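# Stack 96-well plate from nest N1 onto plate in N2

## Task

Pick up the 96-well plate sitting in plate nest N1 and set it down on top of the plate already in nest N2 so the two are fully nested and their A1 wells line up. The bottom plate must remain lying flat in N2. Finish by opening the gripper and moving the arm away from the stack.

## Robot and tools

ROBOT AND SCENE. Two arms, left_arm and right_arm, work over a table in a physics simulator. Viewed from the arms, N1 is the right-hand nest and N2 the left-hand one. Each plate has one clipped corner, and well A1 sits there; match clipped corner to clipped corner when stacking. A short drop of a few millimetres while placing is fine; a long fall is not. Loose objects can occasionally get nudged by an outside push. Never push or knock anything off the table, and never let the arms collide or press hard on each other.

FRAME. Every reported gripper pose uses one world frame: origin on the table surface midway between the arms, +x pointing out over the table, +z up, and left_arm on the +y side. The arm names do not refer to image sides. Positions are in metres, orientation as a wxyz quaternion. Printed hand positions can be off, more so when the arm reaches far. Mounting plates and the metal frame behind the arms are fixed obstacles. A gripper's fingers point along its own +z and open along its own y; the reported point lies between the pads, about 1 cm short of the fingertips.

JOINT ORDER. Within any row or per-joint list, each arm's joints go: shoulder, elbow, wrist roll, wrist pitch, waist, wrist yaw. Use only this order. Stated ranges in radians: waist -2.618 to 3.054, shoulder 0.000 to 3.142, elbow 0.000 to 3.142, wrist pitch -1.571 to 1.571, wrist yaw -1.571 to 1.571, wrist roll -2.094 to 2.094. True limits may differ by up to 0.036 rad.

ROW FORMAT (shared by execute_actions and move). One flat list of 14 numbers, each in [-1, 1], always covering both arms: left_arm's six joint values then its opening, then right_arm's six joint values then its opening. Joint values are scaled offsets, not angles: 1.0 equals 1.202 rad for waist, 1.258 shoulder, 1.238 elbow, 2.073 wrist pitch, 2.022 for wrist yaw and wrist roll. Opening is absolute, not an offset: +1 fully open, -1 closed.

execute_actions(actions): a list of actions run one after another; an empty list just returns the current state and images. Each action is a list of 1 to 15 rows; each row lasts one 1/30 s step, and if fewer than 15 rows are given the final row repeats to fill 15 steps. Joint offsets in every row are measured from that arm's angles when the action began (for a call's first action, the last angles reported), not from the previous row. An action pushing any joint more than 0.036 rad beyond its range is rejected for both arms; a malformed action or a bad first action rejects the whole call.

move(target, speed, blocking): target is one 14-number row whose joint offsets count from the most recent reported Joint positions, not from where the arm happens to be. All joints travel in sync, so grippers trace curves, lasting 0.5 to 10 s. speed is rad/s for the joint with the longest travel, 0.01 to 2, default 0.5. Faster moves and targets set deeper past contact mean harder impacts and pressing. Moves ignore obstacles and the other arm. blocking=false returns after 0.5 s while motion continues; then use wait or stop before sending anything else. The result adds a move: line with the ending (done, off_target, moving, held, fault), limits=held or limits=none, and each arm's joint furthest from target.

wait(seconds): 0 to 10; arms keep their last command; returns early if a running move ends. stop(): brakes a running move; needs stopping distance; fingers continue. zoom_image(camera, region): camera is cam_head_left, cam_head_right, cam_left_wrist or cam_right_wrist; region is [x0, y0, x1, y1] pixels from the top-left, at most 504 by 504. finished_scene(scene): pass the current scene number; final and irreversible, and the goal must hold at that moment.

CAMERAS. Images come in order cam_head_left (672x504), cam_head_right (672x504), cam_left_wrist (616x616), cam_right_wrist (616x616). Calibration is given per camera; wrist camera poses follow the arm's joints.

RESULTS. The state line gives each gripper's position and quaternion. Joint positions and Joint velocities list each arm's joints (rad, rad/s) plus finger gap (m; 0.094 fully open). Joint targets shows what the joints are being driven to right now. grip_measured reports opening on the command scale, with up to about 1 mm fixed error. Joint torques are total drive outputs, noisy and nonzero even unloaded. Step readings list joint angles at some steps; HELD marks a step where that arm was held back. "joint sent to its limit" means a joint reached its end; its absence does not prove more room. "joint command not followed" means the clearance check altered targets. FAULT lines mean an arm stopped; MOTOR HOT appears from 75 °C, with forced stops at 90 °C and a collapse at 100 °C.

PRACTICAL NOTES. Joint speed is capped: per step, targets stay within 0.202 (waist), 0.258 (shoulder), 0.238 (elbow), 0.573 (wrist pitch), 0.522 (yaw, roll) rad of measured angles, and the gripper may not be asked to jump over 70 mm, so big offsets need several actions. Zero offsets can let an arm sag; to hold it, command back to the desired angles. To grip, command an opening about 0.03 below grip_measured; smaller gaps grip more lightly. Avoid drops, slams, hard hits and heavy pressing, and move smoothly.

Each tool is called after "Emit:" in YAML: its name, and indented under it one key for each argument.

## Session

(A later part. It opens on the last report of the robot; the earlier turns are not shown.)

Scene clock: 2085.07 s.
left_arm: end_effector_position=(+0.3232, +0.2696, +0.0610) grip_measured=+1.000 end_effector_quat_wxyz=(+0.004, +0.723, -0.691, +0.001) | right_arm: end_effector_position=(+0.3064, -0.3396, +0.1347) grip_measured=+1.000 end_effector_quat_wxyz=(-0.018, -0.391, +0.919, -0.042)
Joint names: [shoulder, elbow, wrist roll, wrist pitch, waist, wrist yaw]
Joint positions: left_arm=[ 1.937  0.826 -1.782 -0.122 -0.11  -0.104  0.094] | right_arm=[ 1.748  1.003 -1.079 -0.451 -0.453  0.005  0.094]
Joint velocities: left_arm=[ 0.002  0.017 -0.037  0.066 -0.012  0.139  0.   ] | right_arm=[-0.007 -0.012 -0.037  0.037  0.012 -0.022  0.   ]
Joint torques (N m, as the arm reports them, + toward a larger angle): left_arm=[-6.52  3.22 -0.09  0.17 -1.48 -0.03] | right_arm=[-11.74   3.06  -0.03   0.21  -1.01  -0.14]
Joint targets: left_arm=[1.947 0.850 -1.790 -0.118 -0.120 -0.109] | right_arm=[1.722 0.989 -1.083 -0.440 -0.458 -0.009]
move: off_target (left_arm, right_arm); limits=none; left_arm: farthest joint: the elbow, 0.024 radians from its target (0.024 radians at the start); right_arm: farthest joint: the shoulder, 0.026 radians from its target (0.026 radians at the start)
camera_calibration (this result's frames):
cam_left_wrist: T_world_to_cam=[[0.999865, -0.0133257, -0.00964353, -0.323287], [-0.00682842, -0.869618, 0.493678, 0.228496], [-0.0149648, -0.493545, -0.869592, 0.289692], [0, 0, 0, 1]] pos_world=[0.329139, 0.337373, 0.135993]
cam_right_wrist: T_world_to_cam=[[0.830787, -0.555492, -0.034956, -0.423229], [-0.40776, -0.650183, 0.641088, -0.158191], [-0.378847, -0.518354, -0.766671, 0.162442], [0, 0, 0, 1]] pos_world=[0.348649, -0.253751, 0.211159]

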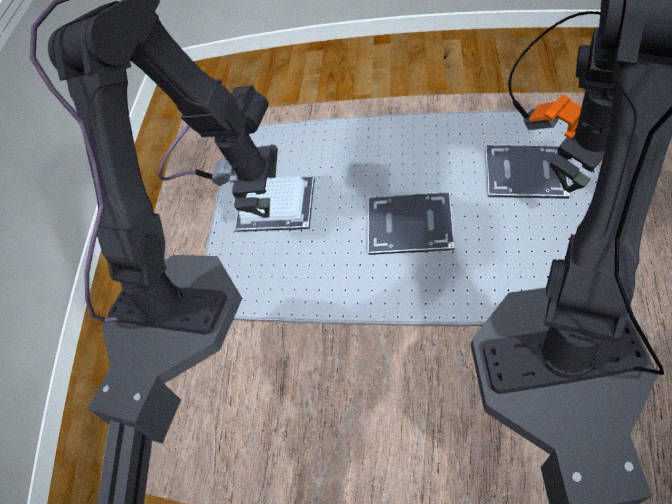

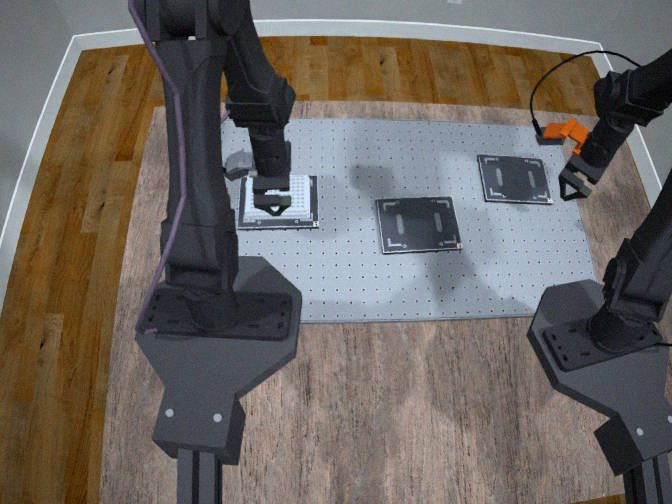

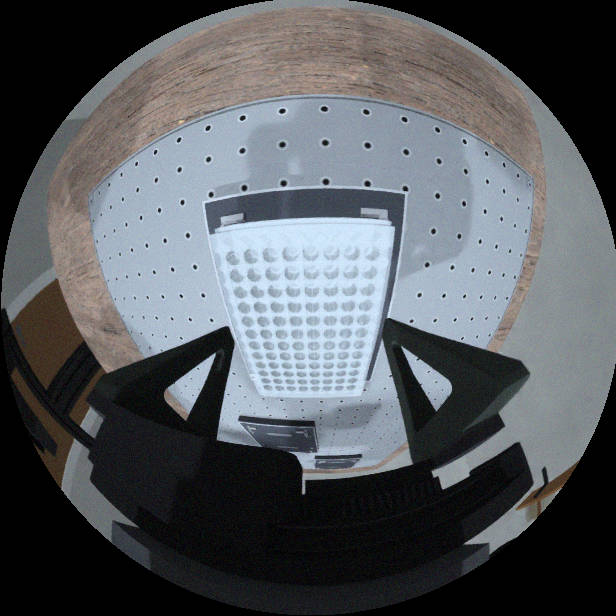

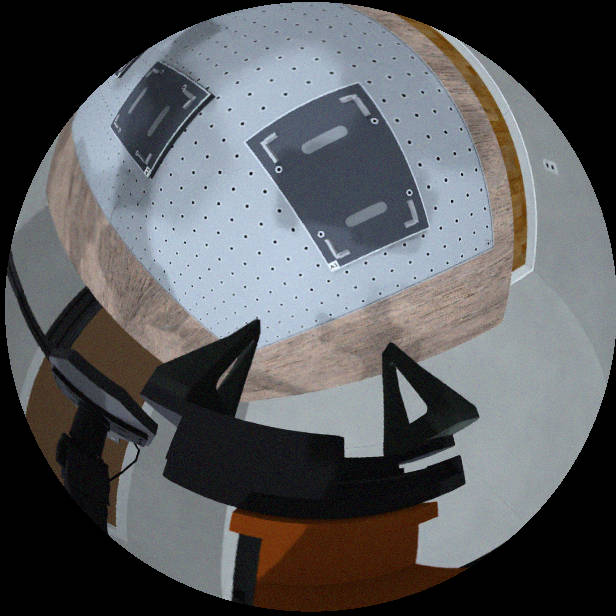

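Emit:
execute_actions:
  actions:
    - [[0.0102,0.0194,-0.001,-0.003,-0.0017,-0.0025,1,-0.0207,-0.0113,-0.002,0.0053,-0.004,-0.007,1]]

Scene clock: 2205.57 s.
left_arm: end_effector_position=(+0.3232, +0.2696, +0.0610) grip_measured=+1.000 end_effector_quat_wxyz=(+0.004, +0.723, -0.691, +0.001) | right_arm: end_effector_position=(+0.3064, -0.3396, +0.1347) grip_measured=+1.000 end_effector_quat_wxyz=(-0.018, -0.391, +0.919, -0.042)
Joint names: [shoulder, elbow, wrist roll, wrist pitch, waist, wrist yaw]
Joint positions: left_arm=[ 1.937  0.826 -1.783 -0.122 -0.11  -0.104  0.094] | right_arm=[ 1.748  1.003 -1.079 -0.451 -0.453  0.005  0.094]
Joint velocities: left_arm=[-0.007 -0.007 -0.022 -0.022 -0.012  0.022  0.   ] | right_arm=[-0.007 -0.007  0.007  0.022 -0.017  0.007  0.   ]
Joint torques (N m, as the arm reports them, + toward a larger angle): left_arm=[-6.29  3.23 -0.01  0.08 -0.93 -0.04] | right_arm=[-11.71   3.02  -0.03   0.23  -1.03  -0.14]
Joint targets: left_arm=[1.950 0.850 -1.784 -0.128 -0.112 -0.109] | right_arm=[1.722 0.989 -1.083 -0.440 -0.458 -0.009]
Step readings (joint positions):
0: left_arm=[1.937 0.826 -1.783 -0.122 -0.110 -0.104] | right_arm=[1.748 1.003 -1.079 -0.451 -0.453 0.005]
1: left_arm=[1.937 0.826 -1.783 -0.122 -0.110 -0.104] | right_arm=[1.748 1.003 -1.079 -0.451 -0.453 0.005]
2: left_arm=[1.937 0.826 -1.783 -0.122 -0.110 -0.104] | right_arm=[1.748 1.003 -1.079 -0.451 -0.453 0.005]
4: left_arm=[1.937 0.826 -1.783 -0.122 -0.110 -0.104] | right_arm=[1.748 1.003 -1.079 -0.451 -0.453 0.005]
8: left_arm=[1.937 0.826 -1.783 -0.122 -0.110 -0.104] | right_arm=[1.748 1.003 -1.079 -0.451 -0.453 0.005]
15: Joint positions above
camera_calibration (this result's frames):
cam_left_wrist: T_world_to_cam=[[0.999875, -0.0125629, -0.0096489, -0.323496], [-0.00616234, -0.869625, 0.493675, 0.228283], [-0.0145929, -0.493553, -0.869593, 0.289574], [0, 0, 0, 1]] pos_world=[0.329088, 0.337377, 0.135993]
cam_right_wrist: T_world_to_cam=[[0.830787, -0.555492, -0.034956, -0.423229], [-0.40776, -0.650183, 0.641088, -0.158191], [-0.378847, -0.518354, -0.766671, 0.162442], [0, 0, 0, 1]] pos_world=[0.348649, -0.253751, 0.211159]

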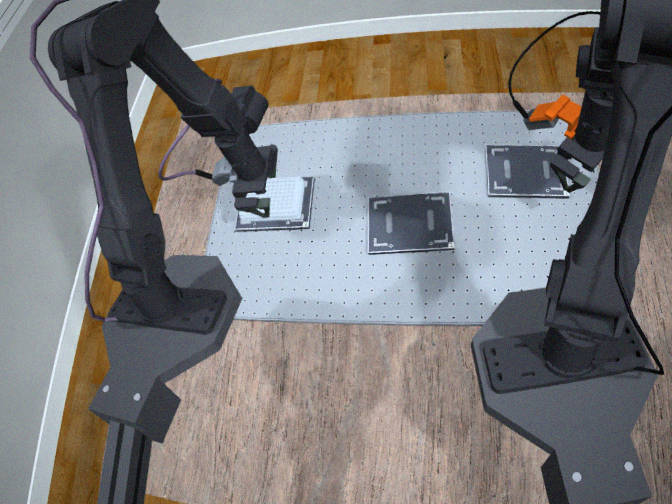

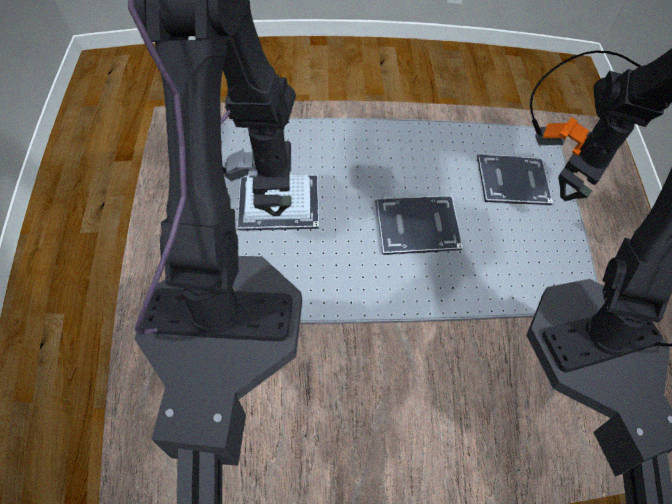

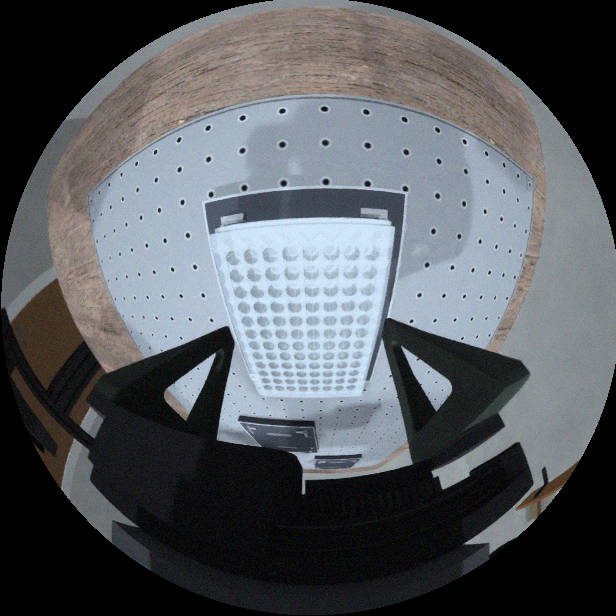

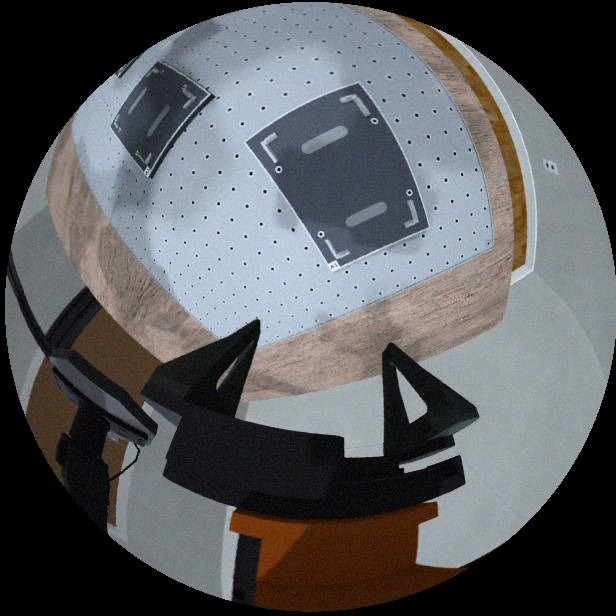

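Emit:
execute_actions:
  actions:
    - [[0.0132,0.0194,0.0,-0.003,-0.0017,-0.0025,1,-0.0207,-0.0113,-0.002,0.0053,-0.004,-0.007,1]]

Scene clock: 2210.87 s.
left_arm: end_effector_position=(+0.3232, +0.2696, +0.0610) grip_measured=+1.000 end_effector_quat_wxyz=(+0.004, +0.723, -0.691, +0.001) | right_arm: end_effector_position=(+0.3064, -0.3395, +0.1347) grip_measured=+1.000 end_effector_quat_wxyz=(-0.018, -0.391, +0.919, -0.042)
Joint names: [shoulder, elbow, wrist roll, wrist pitch, waist, wrist yaw]
Joint positions: left_arm=[ 1.937  0.826 -1.783 -0.122 -0.11  -0.104  0.094] | right_arm=[ 1.748  1.003 -1.079 -0.451 -0.453  0.005  0.094]
Joint velocities: left_arm=[-0.022 -0.002  0.007 -0.081 -0.012  0.037  0.   ] | right_arm=[ 0.002 -0.007 -0.007 -0.022 -0.002 -0.007  0.   ]
Joint torques (N m, as the arm reports them, + toward a larger angle): left_arm=[-6.02  3.23  0.    0.08 -0.92 -0.03] | right_arm=[-11.74   3.04  -0.03   0.23  -1.03  -0.13]
Joint targets: left_arm=[1.954 0.850 -1.783 -0.128 -0.112 -0.109] | right_arm=[1.722 0.989 -1.083 -0.440 -0.458 -0.010]
Step readings (joint positions):
0: left_arm=[1.937 0.826 -1.783 -0.122 -0.110 -0.104] | right_arm=[1.748 1.003 -1.079 -0.451 -0.453 0.005]
1: left_arm=[1.937 0.826 -1.783 -0.122 -0.110 -0.104] | right_arm=[1.748 1.003 -1.079 -0.451 -0.453 0.005]
2: left_arm=[1.937 0.826 -1.783 -0.122 -0.110 -0.104] | right_arm=[1.748 1.003 -1.079 -0.451 -0.453 0.005]
4: left_arm=[1.937 0.826 -1.783 -0.122 -0.110 -0.104] | right_arm=[1.748 1.003 -1.079 -0.451 -0.453 0.005]
8: left_arm=[1.937 0.826 -1.783 -0.122 -0.110 -0.104] | right_arm=[1.748 1.003 -1.079 -0.451 -0.453 0.005]
15: Joint positions above
camera_calibration (this result's frames):
cam_left_wrist: T_world_to_cam=[[0.999875, -0.0125629, -0.0096489, -0.323496], [-0.00616234, -0.869625, 0.493675, 0.228283], [-0.0145929, -0.493553, -0.869593, 0.289574], [0, 0, 0, 1]] pos_world=[0.329088, 0.337377, 0.135993]
cam_right_wrist: T_world_to_cam=[[0.830796, -0.555471, -0.0350749, -0.423188], [-0.407819, -0.650423, 0.640807, -0.158163], [-0.378763, -0.518076, -0.7669, 0.162577], [0, 0, 0, 1]] pos_world=[0.348659, -0.253713, 0.211189]

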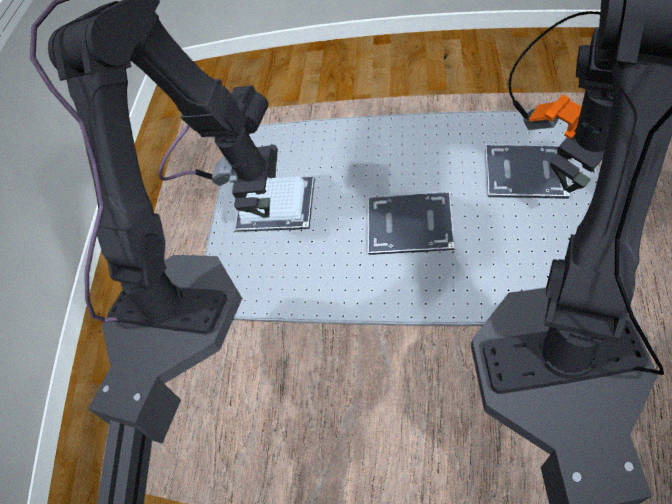

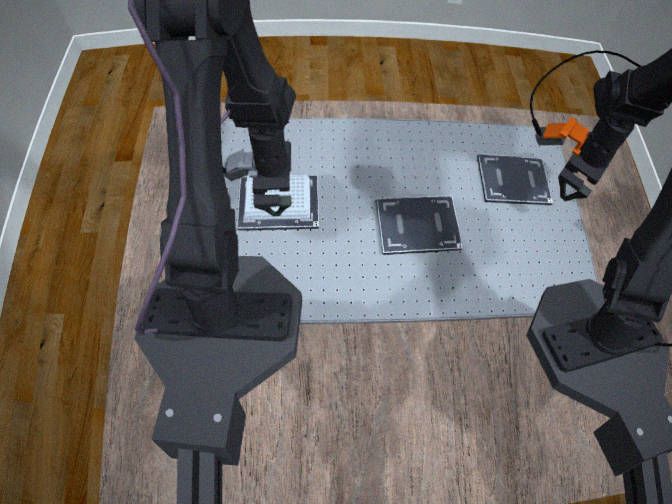

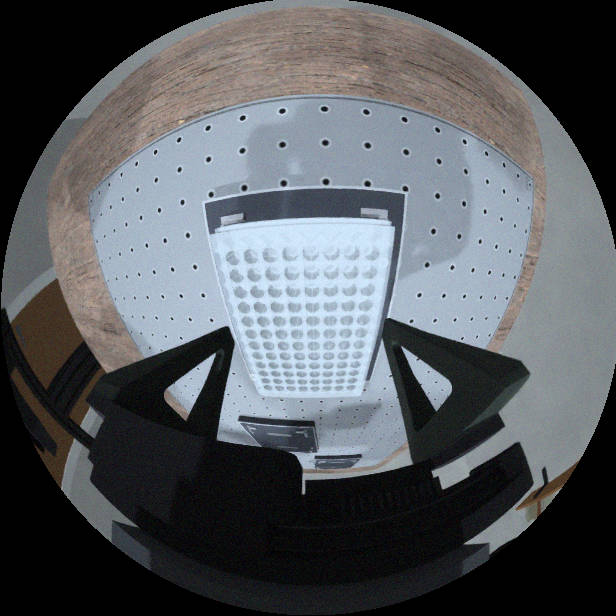

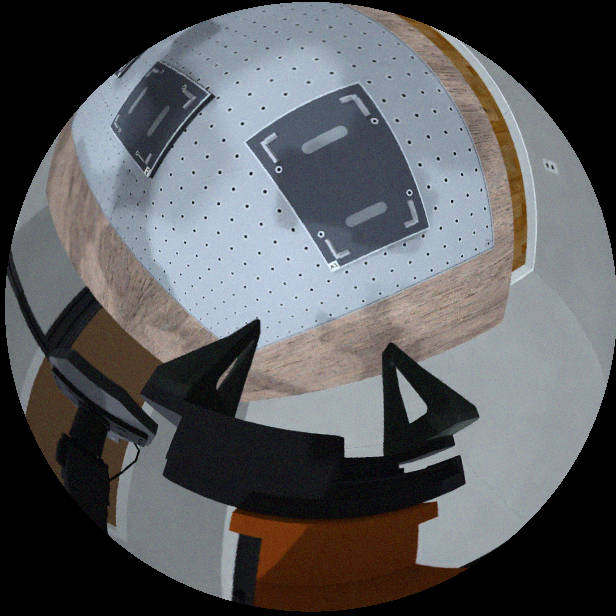

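Emit:
execute_actions:
  actions:
    - [[0.0064,0.0194,0.0,-0.0095,-0.0017,-0.0025,1,-0.0207,-0.0113,-0.002,0.0053,-0.004,-0.007,1],[0.0064,0.0194,0.0,-0.0095,-0.0017,-0.0025,1,-0.0207,-0.0113,-0.002,0.0053,-0.004,-0.007,1],[0.0064,0.0194,0.0,-0.0095,-0.0017,-0.0025,1,-0.0207,-0.0113,-0.002,0.0053,-0.004,-0.007,1],[0.0064,0.0194,0.0,-0.0095,-0.0017,-0.0025,1,-0.0207,-0.0113,-0.002,0.0053,-0.004,-0.007,1],[0.0064,0.0194,0.0,-0.0095,-0.0017,-0.0025,1,-0.0207,-0.0113,-0.002,0.0053,-0.004,-0.007,1],[0.0064,0.0194,0.0,-0.0095,-0.0017,-0.0025,1,-0.0207,-0.0113,-0.002,0.0053,-0.004,-0.007,1],[0.0064,0.0194,0.0,-0.005,-0.0017,-0.0025,1,-0.0207,-0.0113,-0.002,0.0053,-0.004,-0.007,1]]

Scene clock: 2224.07 s.
left_arm: end_effector_position=(+0.3225, +0.2697, +0.0610) grip_measured=+1.000 end_effector_quat_wxyz=(+0.005, +0.723, -0.691, -0.000) | right_arm: end_effector_position=(+0.3064, -0.3395, +0.1347) grip_measured=+1.000 end_effector_quat_wxyz=(-0.018, -0.391, +0.919, -0.042)
Joint names: [shoulder, elbow, wrist roll, wrist pitch, waist, wrist yaw]
Joint positions: left_arm=[ 1.937  0.826 -1.783 -0.125 -0.11  -0.104  0.094] | right_arm=[ 1.748  1.003 -1.079 -0.451 -0.453  0.005  0.094]
Joint velocities: left_arm=[-0.007  0.012 -0.022 -0.007 -0.017 -0.022  0.   ] | right_arm=[ 0.002 -0.017  0.022  0.022  0.012 -0.066  0.   ]
Joint torques (N m, as the arm reports them, + toward a larger angle): left_arm=[-6.59  3.23  0.    0.06 -0.93 -0.03] | right_arm=[-11.74   3.04  -0.03   0.22  -1.03  -0.14]
Joint targets: left_arm=[1.946 0.850 -1.783 -0.132 -0.112 -0.109] | right_arm=[1.722 0.989 -1.083 -0.440 -0.458 -0.010]
Step readings (joint positions):
0: left_arm=[1.937 0.826 -1.783 -0.122 -0.110 -0.104] | right_arm=[1.748 1.003 -1.079 -0.451 -0.453 0.005]
1: left_arm=[1.937 0.826 -1.783 -0.122 -0.110 -0.104] | right_arm=[1.748 1.003 -1.079 -0.451 -0.453 0.005]
2: left_arm=[1.937 0.826 -1.783 -0.123 -0.110 -0.104] | right_arm=[1.748 1.003 -1.079 -0.451 -0.453 0.005]
4: left_arm=[1.937 0.826 -1.783 -0.124 -0.110 -0.104] | right_arm=[1.748 1.003 -1.079 -0.451 -0.453 0.005]
8: left_arm=[1.937 0.826 -1.783 -0.125 -0.110 -0.104] | right_arm=[1.748 1.003 -1.079 -0.451 -0.453 0.005]
15: Joint positions above
camera_calibration (this result's frames):
cam_left_wrist: T_world_to_cam=[[0.999842, -0.0128559, -0.0122714, -0.322593], [-0.00512979, -0.869839, 0.493309, 0.228119], [-0.0170161, -0.493168, -0.869768, 0.29031], [0, 0, 0, 1]] pos_world=[0.328652, 0.337452, 0.136011]
cam_right_wrist: T_world_to_cam=[[0.830796, -0.555471, -0.0350749, -0.423188], [-0.407819, -0.650423, 0.640807, -0.158163], [-0.378763, -0.518076, -0.7669, 0.162577], [0, 0, 0, 1]] pos_world=[0.348659, -0.253713, 0.211189]

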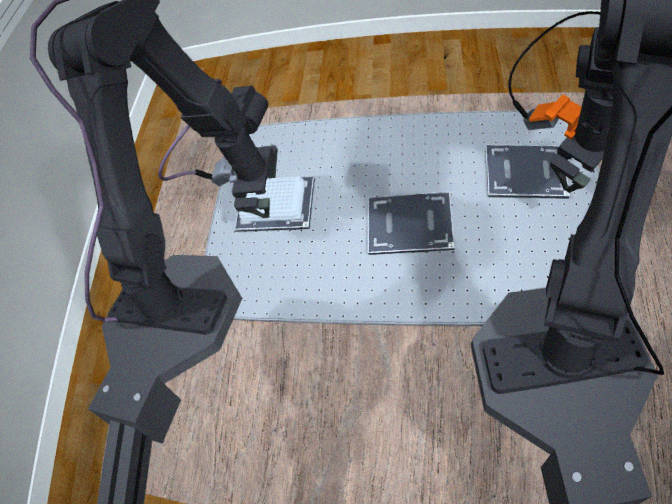

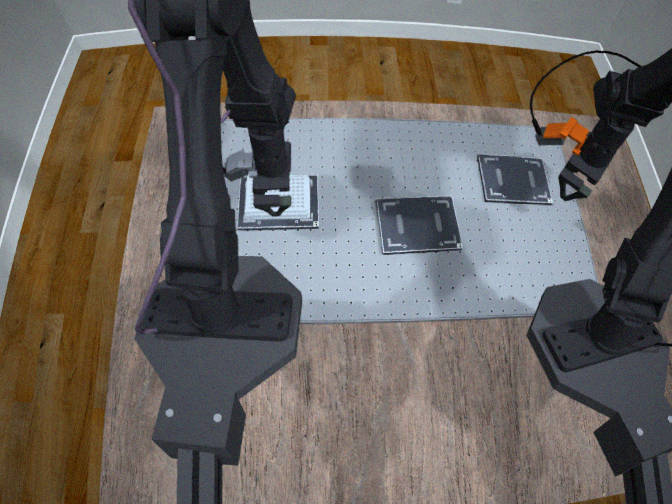

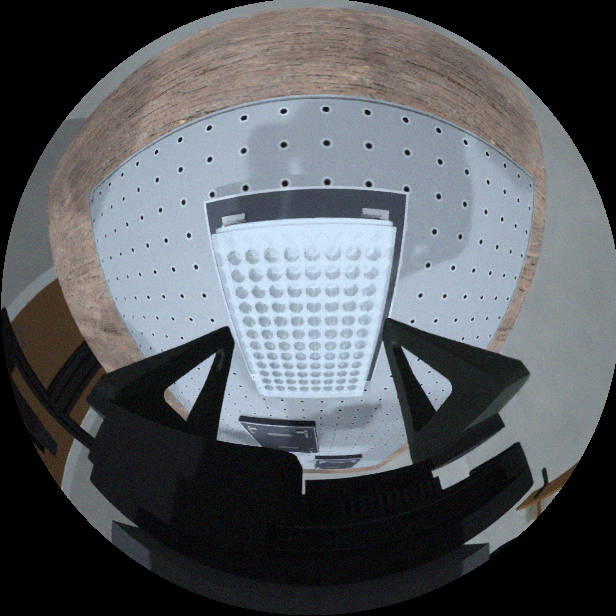

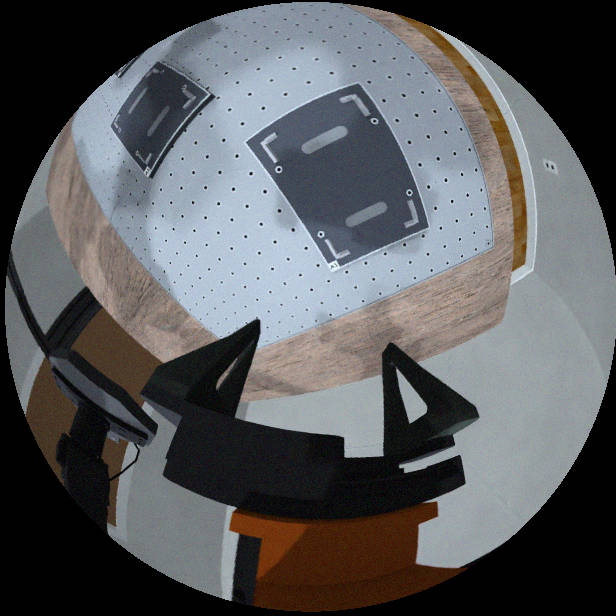

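Emit:
execute_actions:
  actions:
    - [[0.0064,0.0194,0.0,-0.0034,-0.0017,-0.0025,0.8,-0.0207,-0.0113,-0.002,0.0053,-0.004,-0.007,1]]

Scene clock: 2232.47 s.
left_arm: end_effector_position=(+0.3225, +0.2697, +0.0610) grip_measured=+0.803 end_effector_quat_wxyz=(+0.005, +0.723, -0.691, -0.000) | right_arm: end_effector_position=(+0.3064, -0.3395, +0.1347) grip_measured=+1.000 end_effector_quat_wxyz=(-0.018, -0.391, +0.919, -0.042)
Joint names: [shoulder, elbow, wrist roll, wrist pitch, waist, wrist yaw]
Joint positions: left_arm=[ 1.937  0.826 -1.783 -0.125 -0.11  -0.104  0.085] | right_arm=[ 1.748  1.003 -1.079 -0.451 -0.453  0.005  0.094]
Joint velocities: left_arm=[-0.022 -0.022 -0.051 -0.007  0.007  0.022  0.001] | right_arm=[-0.002 -0.012 -0.066 -0.051 -0.012 -0.007  0.   ]
Joint torques (N m, as the arm reports them, + toward a larger angle): left_arm=[-6.6   3.22  0.    0.07 -0.93 -0.03] | right_arm=[-11.74   3.04  -0.03   0.22  -1.03  -0.14]
Joint targets: left_arm=[1.946 0.850 -1.783 -0.132 -0.112 -0.109] | right_arm=[1.722 0.989 -1.083 -0.440 -0.458 -0.010]
Step readings (joint positions):
0: left_arm=[1.937 0.826 -1.783 -0.125 -0.110 -0.104] | right_arm=[1.748 1.003 -1.079 -0.451 -0.453 0.005]
1: left_arm=[1.937 0.826 -1.783 -0.125 -0.110 -0.104] | right_arm=[1.748 1.003 -1.079 -0.451 -0.453 0.005]
2: left_arm=[1.937 0.826 -1.783 -0.125 -0.110 -0.104] | right_arm=[1.748 1.003 -1.079 -0.451 -0.453 0.005]
4: left_arm=[1.937 0.826 -1.783 -0.125 -0.110 -0.104] | right_arm=[1.748 1.003 -1.079 -0.451 -0.453 0.005]
8: left_arm=[1.937 0.826 -1.783 -0.125 -0.110 -0.104] | right_arm=[1.748 1.003 -1.079 -0.451 -0.453 0.005]
15: Joint positions above
camera_calibration (this result's frames):
cam_left_wrist: T_world_to_cam=[[0.999842, -0.0128559, -0.0122714, -0.322593], [-0.00512979, -0.869839, 0.493309, 0.228119], [-0.0170161, -0.493168, -0.869768, 0.29031], [0, 0, 0, 1]] pos_world=[0.328652, 0.337452, 0.136011]
cam_right_wrist: T_world_to_cam=[[0.830796, -0.555471, -0.0350749, -0.423188], [-0.407819, -0.650423, 0.640807, -0.158163], [-0.378763, -0.518076, -0.7669, 0.162577], [0, 0, 0, 1]] pos_world=[0.348659, -0.253713, 0.211189]

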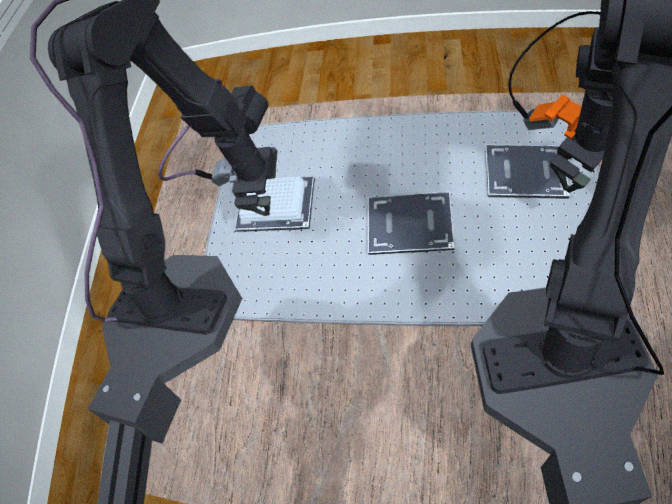

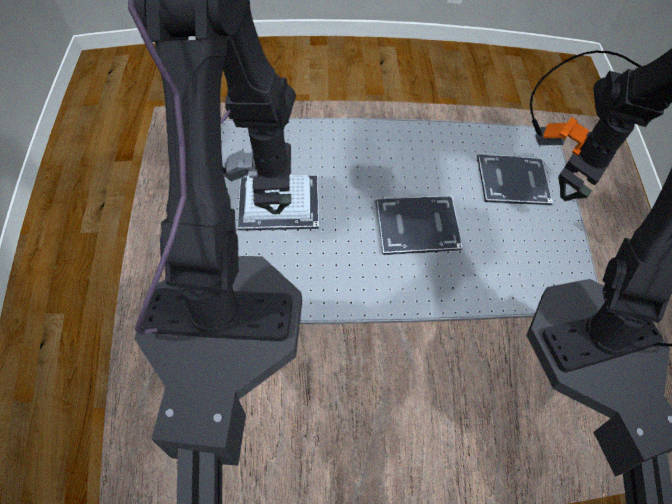

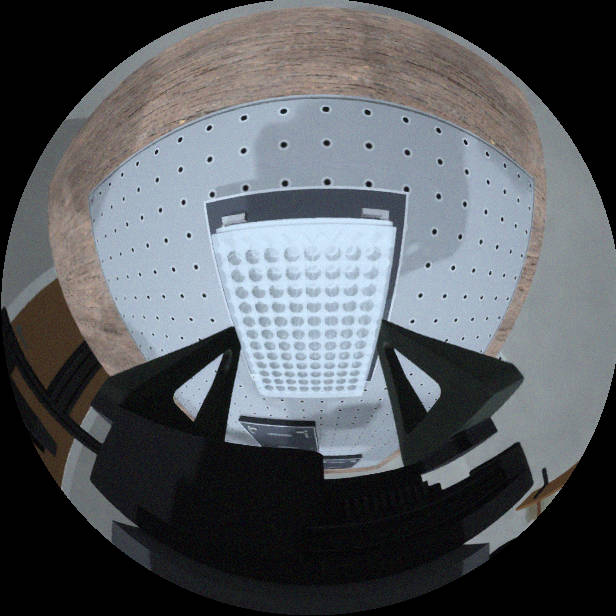

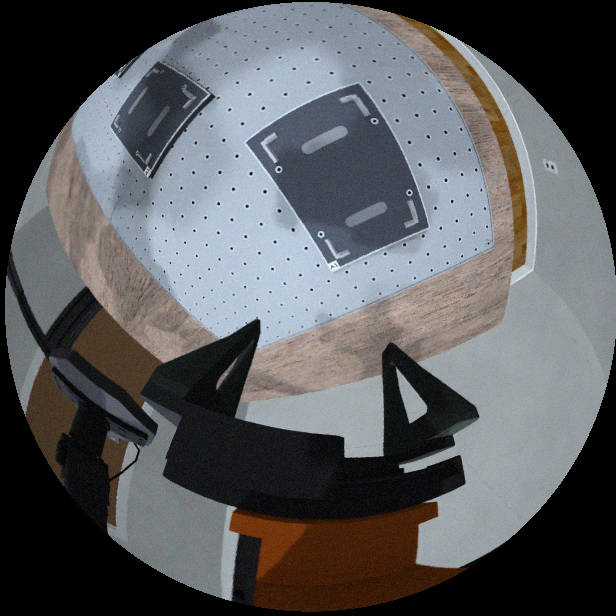

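Emit:
zoom_image:
  camera: "cam_left_wrist"
  region: [215, 305, 265, 355]

Emit:
zoom_image:
  camera: "cam_left_wrist"
  region: [352, 300, 402, 350]

Region (215, 305, 265, 355) of cam_left_wrist's 616x616 image, scaled by 10.080, with more detail than that image has.

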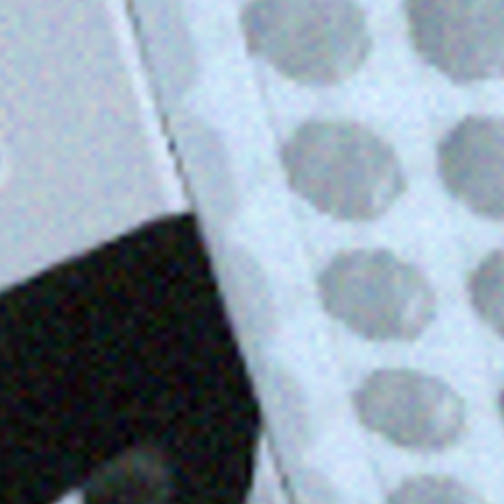

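Region (352, 300, 402, 350) of cam_left_wrist's 616x616 image, scaled by 10.080, with more detail than that image has.

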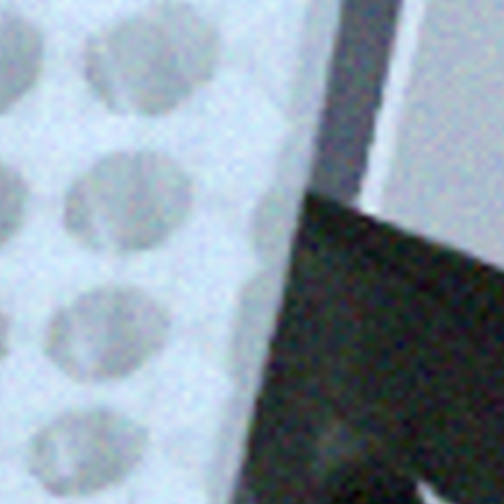

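Emit:
zoom_image:
  camera: "cam_left_wrist"
  region: [200, 210, 240, 240]

Emit:
zoom_image:
  camera: "cam_left_wrist"
  region: [360, 200, 400, 230]

Region (200, 210, 240, 240) of cam_left_wrist's 616x616 image, scaled by 12.600, with more detail than that image has; it fills the top 378 rows of this view, and the rest is white.

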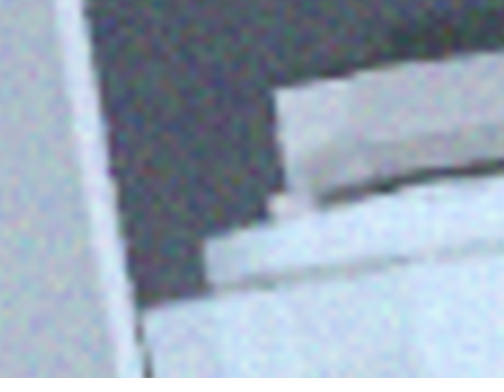

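Region (360, 200, 400, 230) of cam_left_wrist's 616x616 image, scaled by 12.600, with more detail than that image has; it fills the top 378 rows of this view, and the rest is white.

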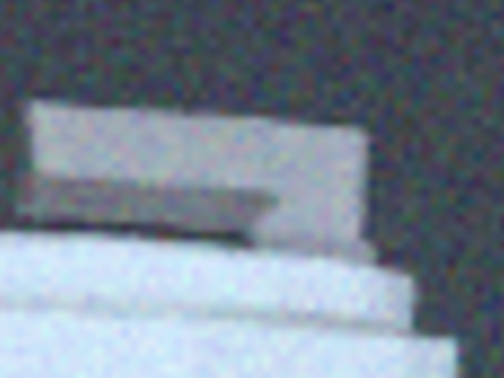

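Emit:
execute_actions:
  actions:
    - [[0.0064,0.0194,0.0,-0.0034,-0.0017,-0.0025,0.765,-0.0207,-0.0113,-0.002,0.0053,-0.004,-0.007,1]]

Emit:
zoom_image:
  camera: "cam_left_wrist"
  region: [200, 210, 240, 240]

Emit:
zoom_image:
  camera: "cam_left_wrist"
  region: [360, 200, 400, 230]

Scene clock: 2244.53 s.
left_arm: end_effector_position=(+0.3225, +0.2697, +0.0610) grip_measured=+0.768 end_effector_quat_wxyz=(+0.005, +0.723, -0.691, -0.000) | right_arm: end_effector_position=(+0.3064, -0.3395, +0.1347) grip_measured=+1.000 end_effector_quat_wxyz=(-0.018, -0.391, +0.919, -0.042)
Joint names: [shoulder, elbow, wrist roll, wrist pitch, waist, wrist yaw]
Joint positions: left_arm=[ 1.937  0.826 -1.783 -0.125 -0.11  -0.104  0.083] | right_arm=[ 1.748  1.003 -1.079 -0.451 -0.453  0.005  0.094]
Joint velocities: left_arm=[-0.002  0.017  0.081 -0.081 -0.017  0.037 -0.   ] | right_arm=[ 0.017 -0.002  0.007  0.037 -0.017 -0.037  0.   ]
Joint torques (N m, as the arm reports them, + toward a larger angle): left_arm=[-6.61  3.23  0.    0.07 -0.93 -0.03] | right_arm=[-11.73   3.03  -0.03   0.22  -1.02  -0.14]
Joint targets: left_arm=[1.946 0.850 -1.783 -0.132 -0.112 -0.109] | right_arm=[1.722 0.989 -1.083 -0.440 -0.458 -0.010]
Step readings (joint positions):
0: left_arm=[1.937 0.826 -1.783 -0.125 -0.110 -0.104] | right_arm=[1.748 1.003 -1.079 -0.451 -0.453 0.005]
1: left_arm=[1.937 0.826 -1.783 -0.125 -0.110 -0.104] | right_arm=[1.748 1.003 -1.079 -0.451 -0.453 0.005]
2: left_arm=[1.937 0.826 -1.783 -0.125 -0.110 -0.104] | right_arm=[1.748 1.003 -1.079 -0.451 -0.453 0.005]
4: left_arm=[1.937 0.826 -1.783 -0.125 -0.110 -0.104] | right_arm=[1.748 1.003 -1.079 -0.451 -0.453 0.005]
8: left_arm=[1.937 0.826 -1.783 -0.125 -0.110 -0.104] | right_arm=[1.748 1.003 -1.079 -0.451 -0.453 0.005]
15: Joint positions above
camera_calibration (this result's frames):
cam_left_wrist: T_world_to_cam=[[0.999842, -0.0128559, -0.0122714, -0.322593], [-0.00512979, -0.869839, 0.493309, 0.228119], [-0.0170161, -0.493168, -0.869768, 0.29031], [0, 0, 0, 1]] pos_world=[0.328652, 0.337452, 0.136011]
cam_right_wrist: T_world_to_cam=[[0.830796, -0.555471, -0.0350749, -0.423188], [-0.407819, -0.650423, 0.640807, -0.158163], [-0.378763, -0.518076, -0.7669, 0.162577], [0, 0, 0, 1]] pos_world=[0.348659, -0.253713, 0.211189]

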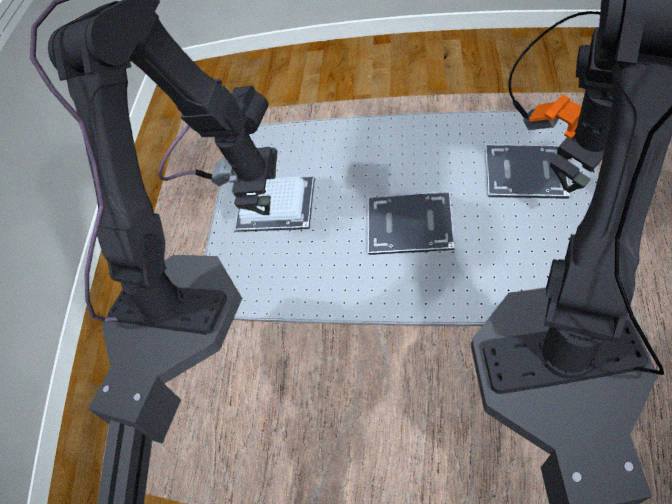

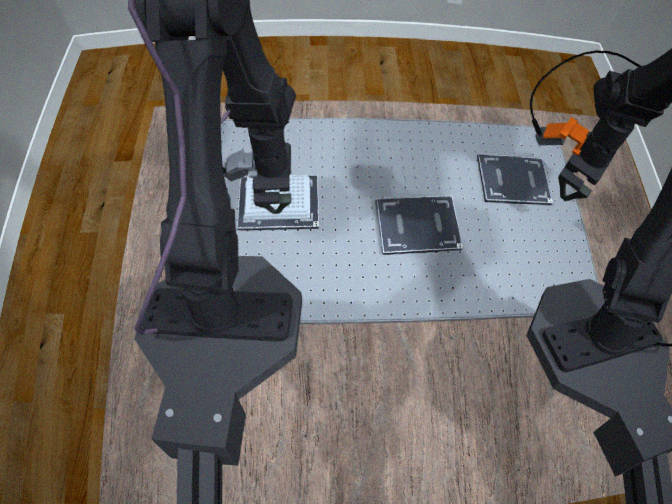

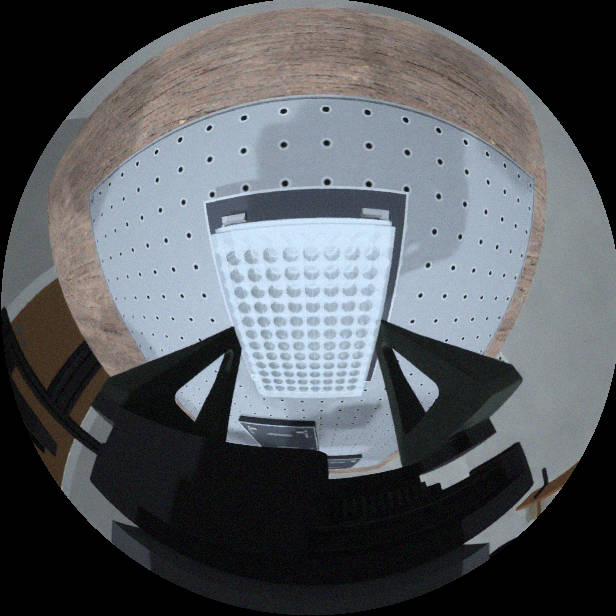

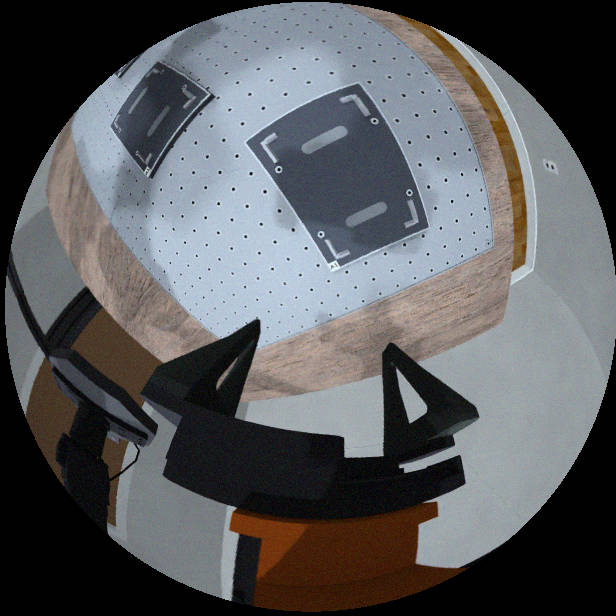

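Region (200, 210, 240, 240) of cam_left_wrist's 616x616 image, scaled by 12.600, with more detail than that image has; it fills the top 378 rows of this view, and the rest is white.

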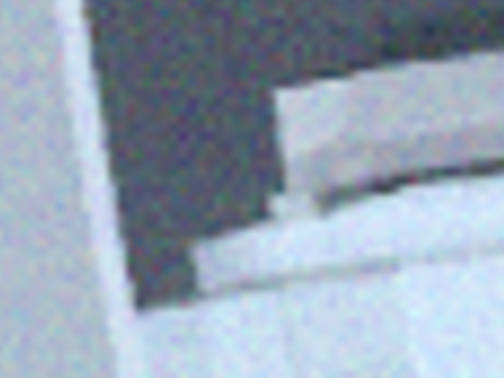

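Region (360, 200, 400, 230) of cam_left_wrist's 616x616 image, scaled by 12.600, with more detail than that image has; it fills the top 378 rows of this view, and the rest is white.

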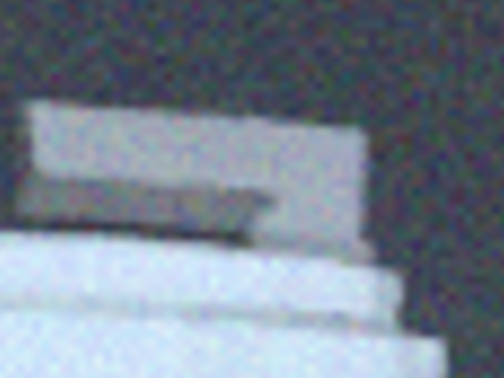

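Emit:
execute_actions:
  actions:
    - [[0.0064,0.0194,0.0,0.0045,-0.0017,-0.0025,0.82,-0.0207,-0.0113,-0.002,0.0053,-0.004,-0.007,1],[0.0064,0.0194,0.0,0.0045,-0.0017,-0.0025,0.82,-0.0207,-0.0113,-0.002,0.0053,-0.004,-0.007,1],[0.0064,0.0194,0.0,0.0045,-0.0017,-0.0025,0.82,-0.0207,-0.0113,-0.002,0.0053,-0.004,-0.007,1],[0.0064,0.0194,0.0,0.0045,-0.0017,-0.0025,0.82,-0.0207,-0.0113,-0.002,0.0053,-0.004,-0.007,1],[0.0064,0.0194,0.0,0.0045,-0.0017,-0.0025,0.82,-0.0207,-0.0113,-0.002,0.0053,-0.004,-0.007,1],[0.0064,0.0194,0.0,0.0045,-0.0017,-0.0025,0.82,-0.0207,-0.0113,-0.002,0.0053,-0.004,-0.007,1],[0.0064,0.0194,0.0,-0.002,-0.0017,-0.0025,0.82,-0.0207,-0.0113,-0.002,0.0053,-0.004,-0.007,1]]

Scene clock: 2258.13 s.
left_arm: end_effector_position=(+0.3235, +0.2695, +0.0610) grip_measured=+0.817 end_effector_quat_wxyz=(+0.004, +0.723, -0.691, +0.001) | right_arm: end_effector_position=(+0.3064, -0.3395, +0.1347) grip_measured=+1.000 end_effector_quat_wxyz=(-0.018, -0.391, +0.919, -0.042)
Joint names: [shoulder, elbow, wrist roll, wrist pitch, waist, wrist yaw]
Joint positions: left_arm=[ 1.937  0.826 -1.783 -0.121 -0.11  -0.104  0.085] | right_arm=[ 1.748  1.003 -1.079 -0.451 -0.453  0.005  0.094]
Joint velocities: left_arm=[ 0.022 -0.012  0.095  0.022 -0.007  0.022  0.   ] | right_arm=[-0.002 -0.012 -0.066  0.051  0.007  0.051  0.   ]
Joint torques (N m, as the arm reports them, + toward a larger angle): left_arm=[-6.61  3.24  0.    0.06 -0.93 -0.03] | right_arm=[-11.73   3.05  -0.02   0.21  -1.02  -0.14]
Joint targets: left_arm=[1.946 0.850 -1.783 -0.129 -0.112 -0.109] | right_arm=[1.722 0.989 -1.083 -0.440 -0.458 -0.010]
Step readings (joint positions):
0: left_arm=[1.937 0.826 -1.783 -0.125 -0.110 -0.104] | right_arm=[1.748 1.003 -1.079 -0.451 -0.453 0.005]
1: left_arm=[1.937 0.826 -1.783 -0.124 -0.110 -0.104] | right_arm=[1.748 1.003 -1.079 -0.451 -0.453 0.005]
2: left_arm=[1.937 0.826 -1.783 -0.123 -0.110 -0.104] | right_arm=[1.748 1.003 -1.079 -0.451 -0.453 0.005]
4: left_arm=[1.937 0.826 -1.783 -0.122 -0.110 -0.104] | right_arm=[1.748 1.003 -1.079 -0.451 -0.453 0.005]
8: left_arm=[1.937 0.826 -1.783 -0.121 -0.110 -0.104] | right_arm=[1.748 1.003 -1.079 -0.451 -0.453 0.005]
15: Joint positions above
camera_calibration (this result's frames):
cam_left_wrist: T_world_to_cam=[[0.999886, -0.0124369, -0.00852497, -0.323882], [-0.00660517, -0.869533, 0.49383, 0.228353], [-0.0135545, -0.493718, -0.869516, 0.289258], [0, 0, 0, 1]] pos_world=[0.329274, 0.337345, 0.135986]
cam_right_wrist: T_world_to_cam=[[0.830796, -0.555471, -0.0350749, -0.423188], [-0.407819, -0.650423, 0.640807, -0.158163], [-0.378763, -0.518076, -0.7669, 0.162577], [0, 0, 0, 1]] pos_world=[0.348659, -0.253713, 0.211189]

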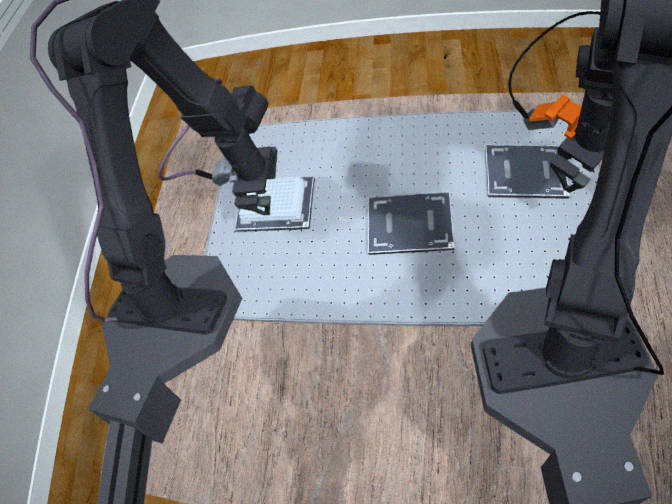

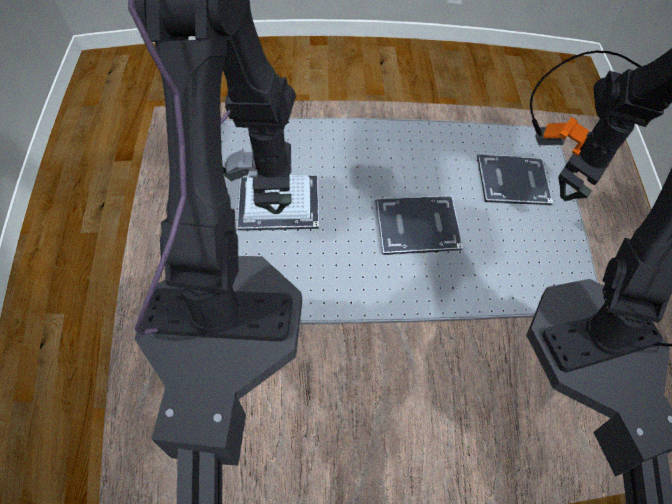

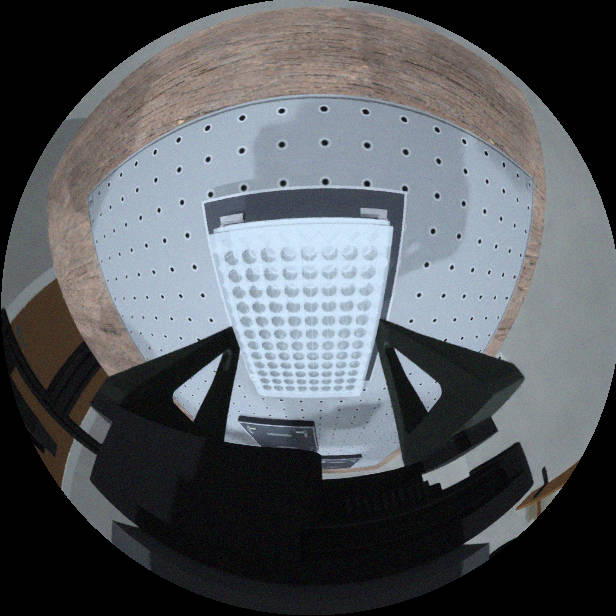

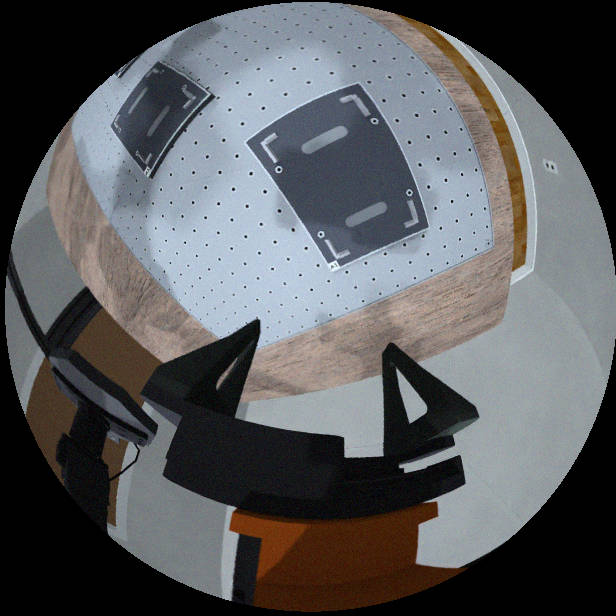

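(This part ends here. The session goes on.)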